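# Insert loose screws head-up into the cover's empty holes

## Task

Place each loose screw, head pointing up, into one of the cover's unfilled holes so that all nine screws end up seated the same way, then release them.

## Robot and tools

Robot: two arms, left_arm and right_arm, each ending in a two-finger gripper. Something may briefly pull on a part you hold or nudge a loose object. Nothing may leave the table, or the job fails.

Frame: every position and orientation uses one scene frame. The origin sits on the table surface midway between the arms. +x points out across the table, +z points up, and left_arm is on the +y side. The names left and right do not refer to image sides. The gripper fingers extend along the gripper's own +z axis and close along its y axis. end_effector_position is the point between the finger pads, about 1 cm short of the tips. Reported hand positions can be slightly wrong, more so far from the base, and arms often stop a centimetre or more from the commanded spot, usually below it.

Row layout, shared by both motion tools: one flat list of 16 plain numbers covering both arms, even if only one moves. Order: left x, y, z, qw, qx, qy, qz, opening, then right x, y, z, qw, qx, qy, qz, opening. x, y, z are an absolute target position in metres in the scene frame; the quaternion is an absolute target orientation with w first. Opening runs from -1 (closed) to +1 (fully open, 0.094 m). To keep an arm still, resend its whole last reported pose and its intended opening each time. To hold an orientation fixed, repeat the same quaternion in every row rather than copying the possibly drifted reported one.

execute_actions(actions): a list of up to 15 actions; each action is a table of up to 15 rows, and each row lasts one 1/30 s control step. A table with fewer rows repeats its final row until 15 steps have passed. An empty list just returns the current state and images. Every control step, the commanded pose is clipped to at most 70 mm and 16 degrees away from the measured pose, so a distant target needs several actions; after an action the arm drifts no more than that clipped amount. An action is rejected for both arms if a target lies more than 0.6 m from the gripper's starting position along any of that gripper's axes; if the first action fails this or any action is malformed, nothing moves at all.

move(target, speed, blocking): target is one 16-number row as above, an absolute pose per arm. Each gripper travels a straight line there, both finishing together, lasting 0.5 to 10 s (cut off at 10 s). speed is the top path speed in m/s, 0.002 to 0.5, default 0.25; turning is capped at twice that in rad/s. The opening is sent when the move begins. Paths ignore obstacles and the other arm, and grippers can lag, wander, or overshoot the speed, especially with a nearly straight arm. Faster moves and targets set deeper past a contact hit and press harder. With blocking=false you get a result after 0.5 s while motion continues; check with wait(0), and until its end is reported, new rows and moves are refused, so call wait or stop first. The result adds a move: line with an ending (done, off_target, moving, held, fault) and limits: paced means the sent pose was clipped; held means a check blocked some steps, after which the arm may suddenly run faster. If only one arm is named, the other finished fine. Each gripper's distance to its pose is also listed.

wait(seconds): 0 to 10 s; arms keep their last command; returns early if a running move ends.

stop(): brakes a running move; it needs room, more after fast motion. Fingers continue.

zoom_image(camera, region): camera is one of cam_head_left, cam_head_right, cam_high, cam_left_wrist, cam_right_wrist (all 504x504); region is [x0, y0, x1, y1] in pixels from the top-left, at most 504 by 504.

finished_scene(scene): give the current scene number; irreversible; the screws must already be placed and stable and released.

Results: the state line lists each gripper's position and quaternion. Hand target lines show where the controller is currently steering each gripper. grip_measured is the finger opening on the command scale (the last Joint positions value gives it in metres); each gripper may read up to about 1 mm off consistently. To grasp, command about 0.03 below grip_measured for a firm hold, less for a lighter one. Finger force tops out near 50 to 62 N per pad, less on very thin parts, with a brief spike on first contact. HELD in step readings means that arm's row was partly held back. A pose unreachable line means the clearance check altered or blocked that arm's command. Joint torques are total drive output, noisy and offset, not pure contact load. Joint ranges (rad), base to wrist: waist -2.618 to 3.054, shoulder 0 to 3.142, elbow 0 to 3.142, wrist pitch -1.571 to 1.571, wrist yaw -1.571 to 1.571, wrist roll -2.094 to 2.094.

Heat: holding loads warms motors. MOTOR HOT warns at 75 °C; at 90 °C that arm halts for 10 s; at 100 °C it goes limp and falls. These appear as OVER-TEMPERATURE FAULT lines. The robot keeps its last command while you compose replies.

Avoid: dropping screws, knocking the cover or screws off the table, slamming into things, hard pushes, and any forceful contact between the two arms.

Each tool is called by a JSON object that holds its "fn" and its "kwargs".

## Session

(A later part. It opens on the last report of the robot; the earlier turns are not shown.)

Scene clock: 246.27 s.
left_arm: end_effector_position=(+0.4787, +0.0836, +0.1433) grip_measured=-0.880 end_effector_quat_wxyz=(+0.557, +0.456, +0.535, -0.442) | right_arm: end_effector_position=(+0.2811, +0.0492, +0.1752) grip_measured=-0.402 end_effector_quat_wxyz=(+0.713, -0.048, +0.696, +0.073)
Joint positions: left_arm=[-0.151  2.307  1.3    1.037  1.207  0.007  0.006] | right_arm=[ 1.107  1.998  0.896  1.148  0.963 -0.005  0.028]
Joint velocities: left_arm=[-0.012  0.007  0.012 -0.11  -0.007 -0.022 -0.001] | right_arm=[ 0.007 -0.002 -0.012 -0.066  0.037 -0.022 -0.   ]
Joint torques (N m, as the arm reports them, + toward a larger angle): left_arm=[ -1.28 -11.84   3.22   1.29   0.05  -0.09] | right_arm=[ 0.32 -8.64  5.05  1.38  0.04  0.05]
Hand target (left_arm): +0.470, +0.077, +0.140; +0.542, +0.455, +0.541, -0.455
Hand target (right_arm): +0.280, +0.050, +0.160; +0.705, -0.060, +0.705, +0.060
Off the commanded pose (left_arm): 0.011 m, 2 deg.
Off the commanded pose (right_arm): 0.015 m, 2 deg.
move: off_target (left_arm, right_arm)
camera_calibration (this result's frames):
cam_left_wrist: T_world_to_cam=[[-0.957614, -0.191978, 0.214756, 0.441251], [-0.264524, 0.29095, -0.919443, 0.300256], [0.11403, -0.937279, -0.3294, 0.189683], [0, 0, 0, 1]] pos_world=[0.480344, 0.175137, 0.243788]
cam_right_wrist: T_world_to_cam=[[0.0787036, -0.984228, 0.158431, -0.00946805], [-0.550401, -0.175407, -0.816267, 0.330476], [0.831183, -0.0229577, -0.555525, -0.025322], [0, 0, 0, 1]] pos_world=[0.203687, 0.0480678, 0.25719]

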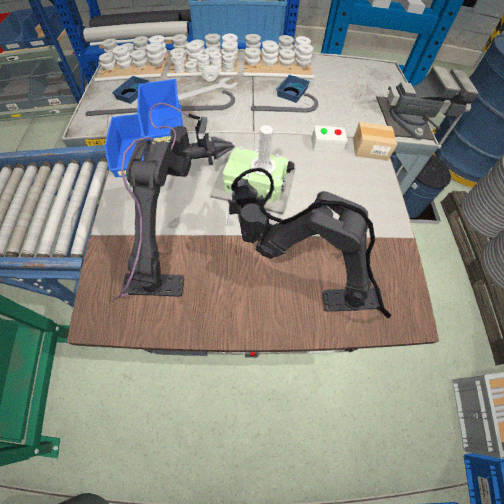

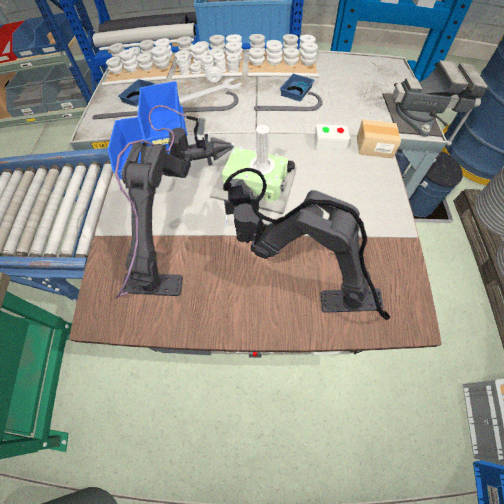

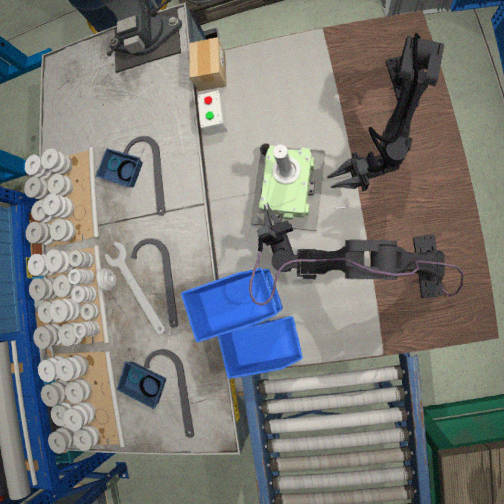

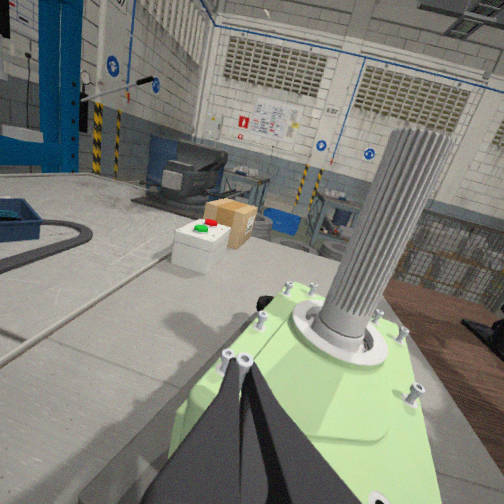

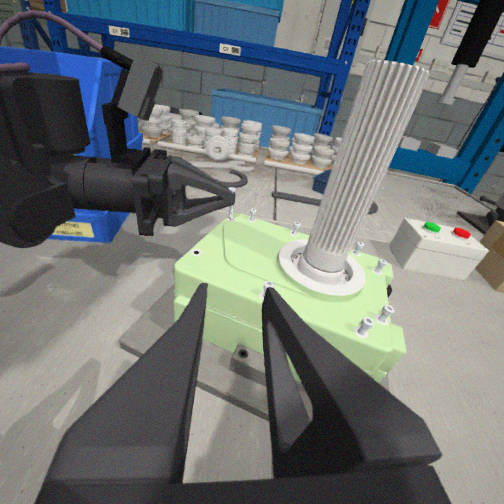

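In. Down more, release.

{"fn": "move", "kwargs": {"target": [0.479,0.083,0.126,0.542,0.455,0.542,-0.455,-1,0.28,0.05,0.16,0.704,-0.06,0.704,0.06,-0.4], "speed": 0.006}}

{"fn": "move", "kwargs": {"target": [0.479,0.083,0.134,0.542,0.455,0.542,-0.455,-0.7,0.28,0.05,0.16,0.704,-0.06,0.704,0.06,-0.4], "speed": 0.006}}

{"fn": "zoom_image", "kwargs": {"camera": "cam_right_wrist", "region": [180,150,300,246]}}

Scene clock: 250.13 s.
left_arm: end_effector_position=(+0.4788, +0.0836, +0.1378) grip_measured=-0.880 end_effector_quat_wxyz=(+0.560, +0.458, +0.532, -0.440) | right_arm: end_effector_position=(+0.2811, +0.0492, +0.1752) grip_measured=-0.402 end_effector_quat_wxyz=(+0.713, -0.048, +0.696, +0.073)
Joint positions: left_arm=[-0.151  2.326  1.3    1.065  1.207  0.007  0.006] | right_arm=[ 1.107  1.998  0.896  1.148  0.963 -0.005  0.028]
Joint velocities: left_arm=[ 0.012 -0.002 -0.007  0.007 -0.007 -0.037 -0.001] | right_arm=[ 0.002  0.002 -0.002  0.007 -0.022 -0.007  0.   ]
Joint torques (N m, as the arm reports them, + toward a larger angle): left_arm=[ 0.13 -9.1   5.95  1.21  0.23 -0.09] | right_arm=[ 0.29 -8.69  5.09  1.39  0.04  0.04]
Hand target (left_arm): +0.479, +0.083, +0.126; +0.542, +0.454, +0.542, -0.455
Hand target (right_arm): +0.280, +0.050, +0.160; +0.705, -0.060, +0.705, +0.060
Off the commanded pose (left_arm): 0.012 m, 3 deg.
Off the commanded pose (right_arm): 0.015 m, 2 deg.
move: off_target (left_arm, right_arm)
camera_calibration (this result's frames):
cam_left_wrist: T_world_to_cam=[[-0.959739, -0.190915, 0.206043, 0.444672], [-0.255642, 0.289692, -0.922348, 0.291563], [0.116401, -0.937886, -0.326834, 0.186366], [0, 0, 0, 1]] pos_world=[0.479611, 0.175221, 0.238212]
cam_right_wrist: T_world_to_cam=[[0.0787036, -0.984228, 0.158431, -0.00946805], [-0.550401, -0.175407, -0.816267, 0.330476], [0.831183, -0.0229577, -0.555525, -0.025322], [0, 0, 0, 1]] pos_world=[0.203687, 0.0480678, 0.25719]

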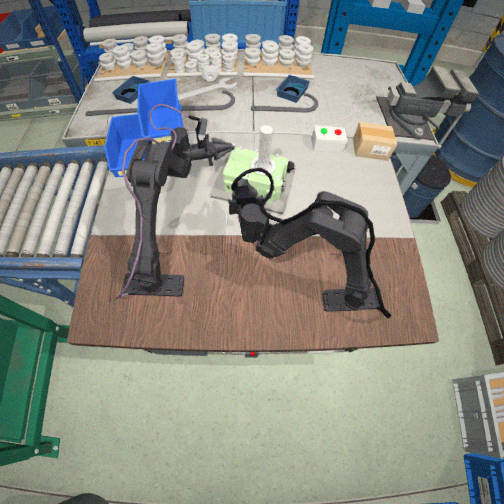

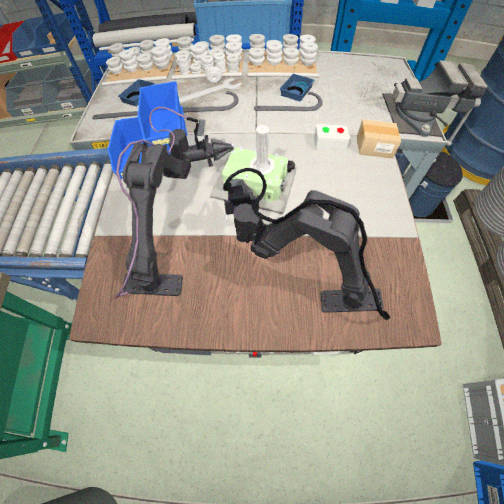

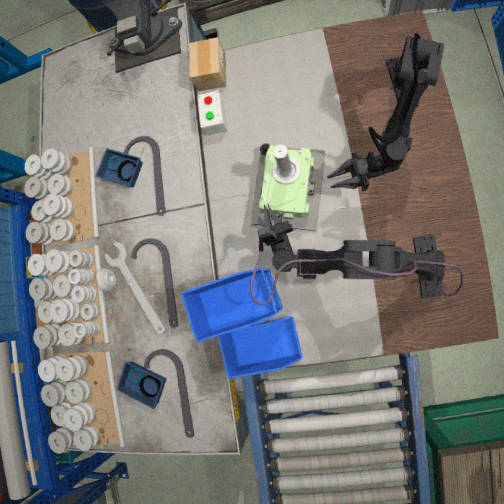

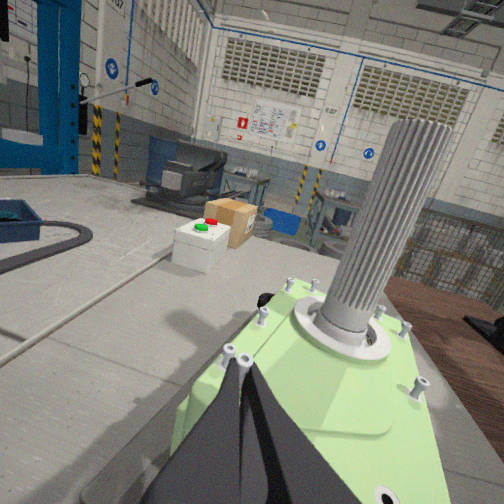

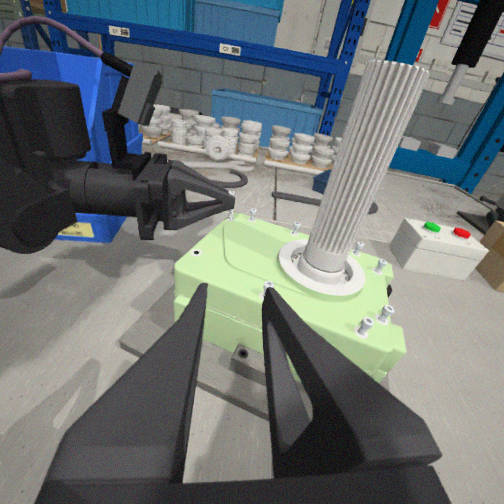

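Scene clock: 254.53 s.
left_arm: end_effector_position=(+0.4774, +0.0833, +0.1328) grip_measured=-0.702 end_effector_quat_wxyz=(+0.546, +0.454, +0.542, -0.449) | right_arm: end_effector_position=(+0.2811, +0.0492, +0.1752) grip_measured=-0.402 end_effector_quat_wxyz=(+0.713, -0.048, +0.696, +0.073)
Joint positions: left_arm=[-0.151  2.326  1.3    1.028  1.216  0.007  0.014] | right_arm=[ 1.107  1.998  0.896  1.148  0.963 -0.005  0.028]
Joint velocities: left_arm=[-0.007 -0.002  0.007  0.022 -0.066  0.037 -0.001] | right_arm=[-0.007  0.002  0.002  0.037 -0.066 -0.007  0.   ]
Joint torques (N m, as the arm reports them, + toward a larger angle): left_arm=[  0.14 -10.6    6.18   1.33   0.16  -0.07] | right_arm=[ 0.31 -8.65  5.08  1.37  0.03  0.05]
Hand target (left_arm): +0.479, +0.083, +0.134; +0.542, +0.455, +0.542, -0.455
Hand target (right_arm): +0.280, +0.050, +0.160; +0.705, -0.060, +0.705, +0.060
Off the commanded pose (left_arm): 0.002 m, 1 deg.
Off the commanded pose (right_arm): 0.015 m, 2 deg.
move: off_target (right_arm)
camera_calibration (this result's frames):
cam_left_wrist: T_world_to_cam=[[-0.95317, -0.18397, 0.240046, 0.436032], [-0.286808, 0.298015, -0.910455, 0.299277], [0.0959587, -0.936665, -0.336823, 0.195591], [0, 0, 0, 1]] pos_world=[0.482679, 0.17423, 0.23369]
cam_right_wrist: T_world_to_cam=[[0.0787036, -0.984228, 0.158431, -0.00946805], [-0.550401, -0.175407, -0.816267, 0.330476], [0.831183, -0.0229577, -0.555525, -0.025322], [0, 0, 0, 1]] pos_world=[0.203687, 0.0480678, 0.25719]

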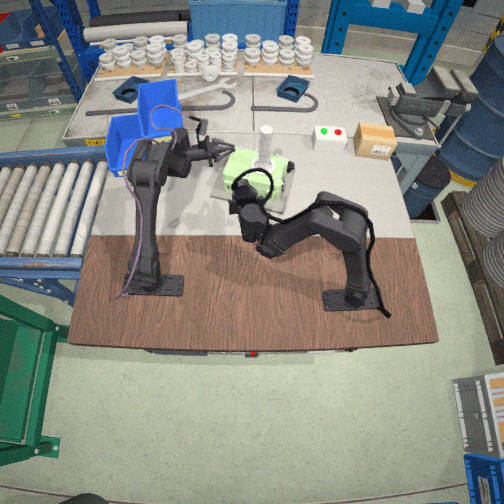

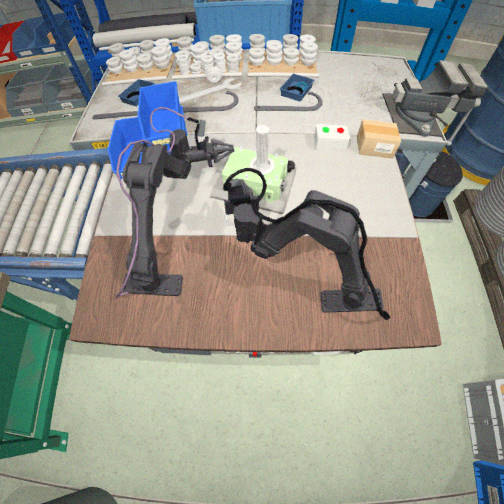

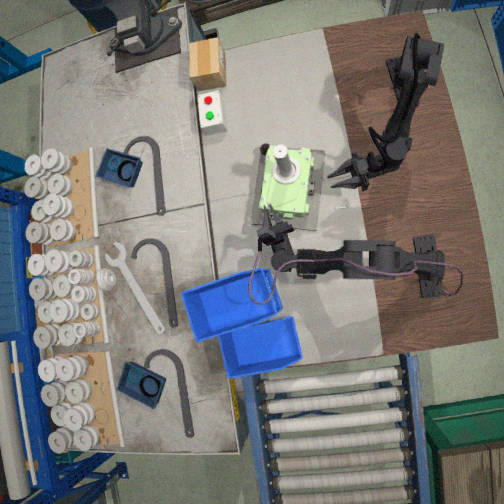

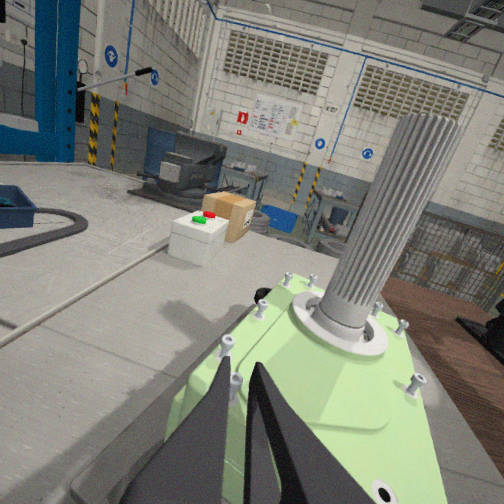

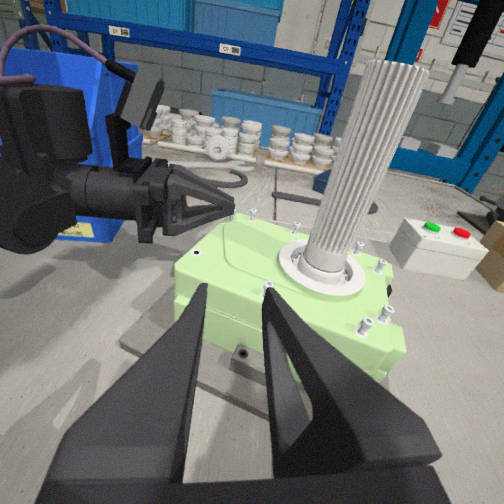

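Region (180, 150, 300, 246) of cam_right_wrist's 504x504 image, scaled by 4.200, with more detail than that image has; it fills the top 403 rows of this view, and the rest is white.

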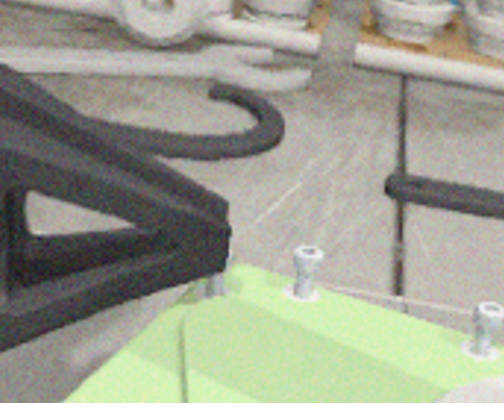

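Good. Now A.

{"fn": "move", "kwargs": {"target": [0.47,0.13,0.19,0.542,0.455,0.542,-0.455,-0.4,0.28,-0.12,0.2,0.704,-0.06,0.704,0.06,-0.4], "speed": 0.08}}

{"fn": "move", "kwargs": {"target": [0.262,0.104,0.10,0,0,1,0,-0.4,0.28,-0.12,0.2,0.704,-0.06,0.704,0.06,-0.4], "speed": 0.2}}

Scene clock: 265.70 s.
left_arm: end_effector_position=(+0.4748, +0.1249, +0.1868) grip_measured=-0.402 end_effector_quat_wxyz=(+0.547, +0.458, +0.537, -0.450) | right_arm: end_effector_position=(+0.2803, -0.1149, +0.1998) grip_measured=-0.402 end_effector_quat_wxyz=(+0.706, -0.060, +0.703, +0.060)
Joint positions: left_arm=[-0.058  2.179  1.3    0.897  1.319  0.001  0.028] | right_arm=[ 0.798  1.415  0.375  1.048  0.655 -0.005  0.028]
Joint velocities: left_arm=[-0.017  0.007  0.002 -0.022 -0.007  0.022 -0.   ] | right_arm=[-0.002 -0.017 -0.017 -0.037  0.066 -0.066  0.   ]
Joint torques (N m, as the arm reports them, + toward a larger angle): left_arm=[  0.94 -12.27   3.55   1.27   0.11  -0.06] | right_arm=[-0.51 -7.06  4.9   1.55 -0.06  0.04]
Hand target (left_arm): +0.470, +0.130, +0.190; +0.542, +0.454, +0.541, -0.455
Hand target (right_arm): +0.278, -0.120, +0.200; +0.705, -0.060, +0.704, +0.060
Off the commanded pose (left_arm): 0.008 m, 1 deg.
Off the commanded pose (right_arm): 0.005 m, 0 deg.
move: done
camera_calibration (this result's frames):
cam_left_wrist: T_world_to_cam=[[-0.957062, -0.174392, 0.23156, 0.430579], [-0.275524, 0.298939, -0.913631, 0.330425], [0.0901077, -0.938202, -0.334152, 0.255538], [0, 0, 0, 1]] pos_world=[0.480105, 0.216059, 0.28757]
cam_right_wrist: T_world_to_cam=[[0.0800872, -0.977986, 0.19269, -0.181399], [-0.562388, -0.203938, -0.801329, 0.318409], [0.822986, -0.0441906, -0.566341, -0.0127341], [0, 0, 0, 1]] pos_world=[0.204077, -0.113033, 0.282893]

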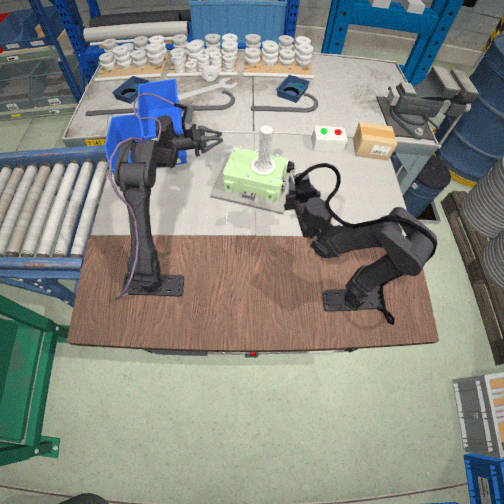

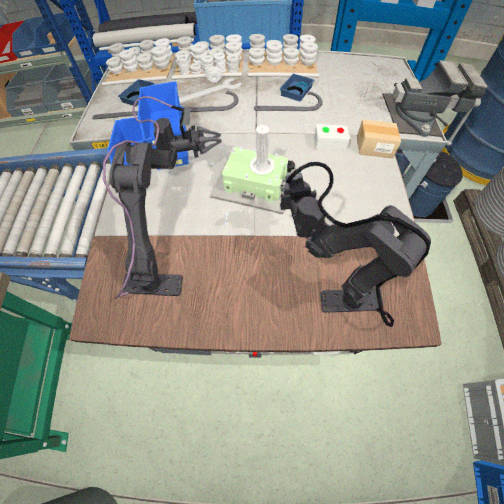

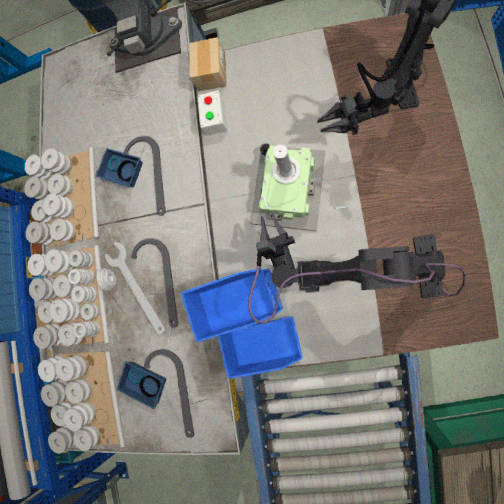

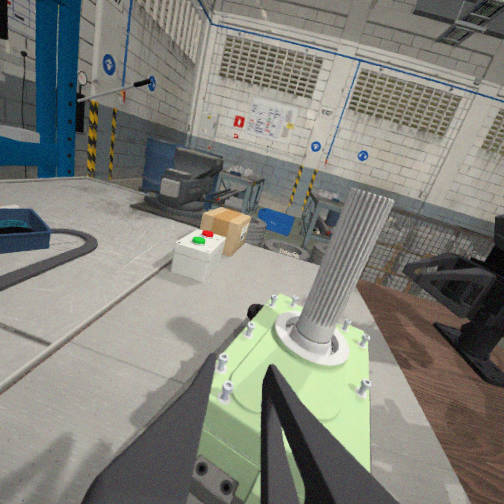

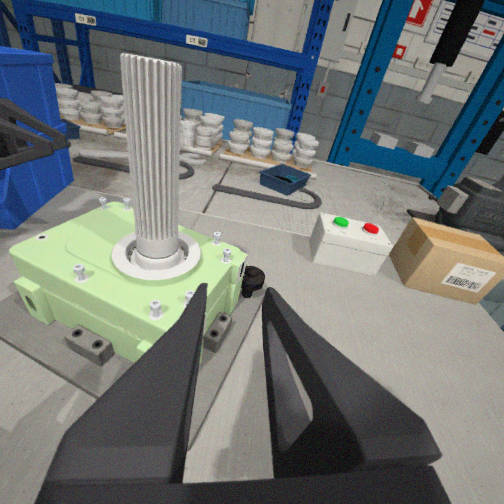

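Scene clock: 271.27 s.
left_arm: end_effector_position=(+0.2595, +0.1091, +0.0946) grip_measured=-0.402 end_effector_quat_wxyz=(-0.006, +0.005, +1.000, -0.004) | right_arm: end_effector_position=(+0.2810, -0.1153, +0.1995) grip_measured=-0.402 end_effector_quat_wxyz=(+0.706, -0.061, +0.703, +0.060)
Joint positions: left_arm=[-0.692  1.85   1.494 -1.219  0.014 -0.699  0.028] | right_arm=[ 0.793  1.415  0.375  1.046  0.648 -0.005  0.028]
Joint velocities: left_arm=[ 0.012  0.017  0.012  0.11  -0.081 -0.11  -0.   ] | right_arm=[ 0.002  0.002 -0.002 -0.051  0.051 -0.022 -0.   ]
Joint torques (N m, as the arm reports them, + toward a larger angle): left_arm=[-0.9  -7.43  7.35  0.1  -0.21 -0.13] | right_arm=[-0.58 -6.72  5.14  1.54 -0.05  0.04]
Hand target (left_arm): +0.262, +0.106, +0.099; +0.001, +0.004, +1.000, +0.001
Hand target (right_arm): +0.280, -0.120, +0.200; +0.705, -0.060, +0.704, +0.060
Off the commanded pose (left_arm): 0.008 m, 1 deg.
Off the commanded pose (right_arm): 0.005 m, 0 deg.
move: done
camera_calibration (this result's frames):
cam_left_wrist: T_world_to_cam=[[0.238213, -0.971212, -0.0011719, 0.0418865], [-0.906182, -0.222696, 0.3595, 0.291646], [-0.349412, -0.0845754, -0.933144, 0.306861], [0, 0, 0, 1]] pos_world=[0.361527, 0.131582, 0.181548]
cam_right_wrist: T_world_to_cam=[[0.0821466, -0.97761, 0.193731, -0.182552], [-0.562804, -0.20593, -0.800528, 0.318226], [0.822499, -0.0432717, -0.567119, -0.013165], [0, 0, 0, 1]] pos_world=[0.204923, -0.113502, 0.282648]

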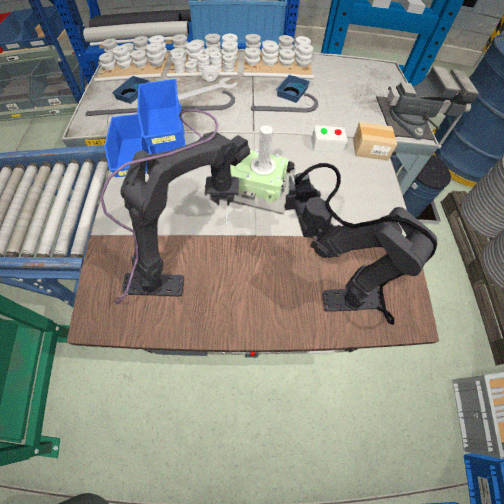

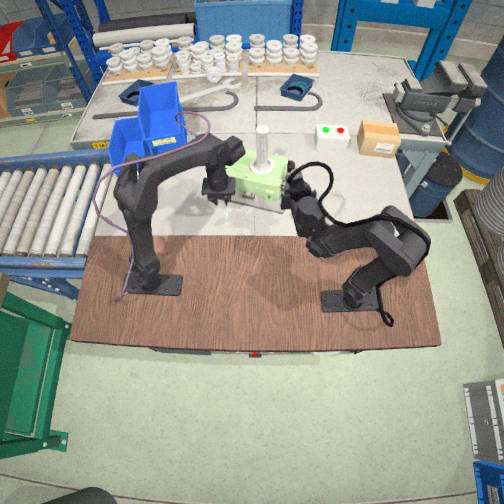

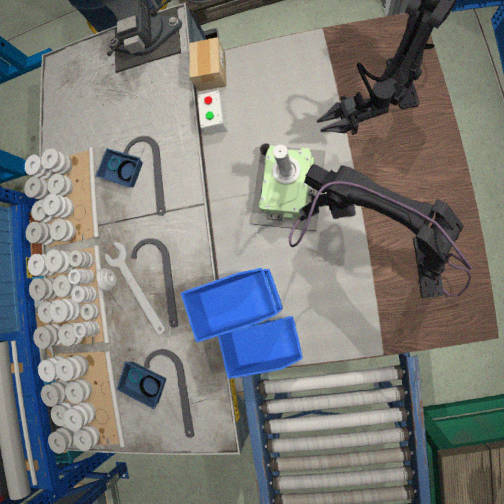

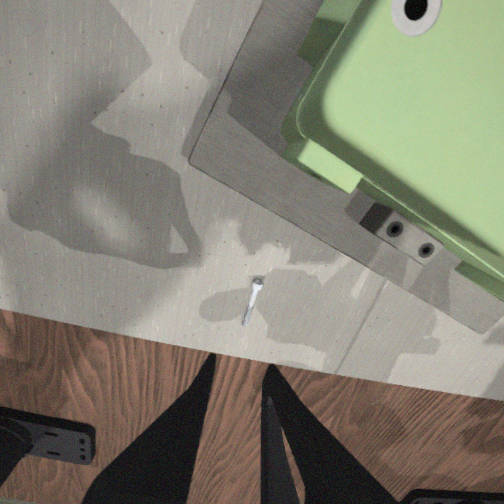

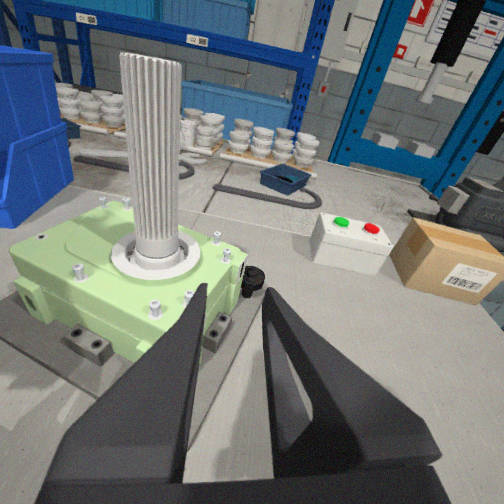

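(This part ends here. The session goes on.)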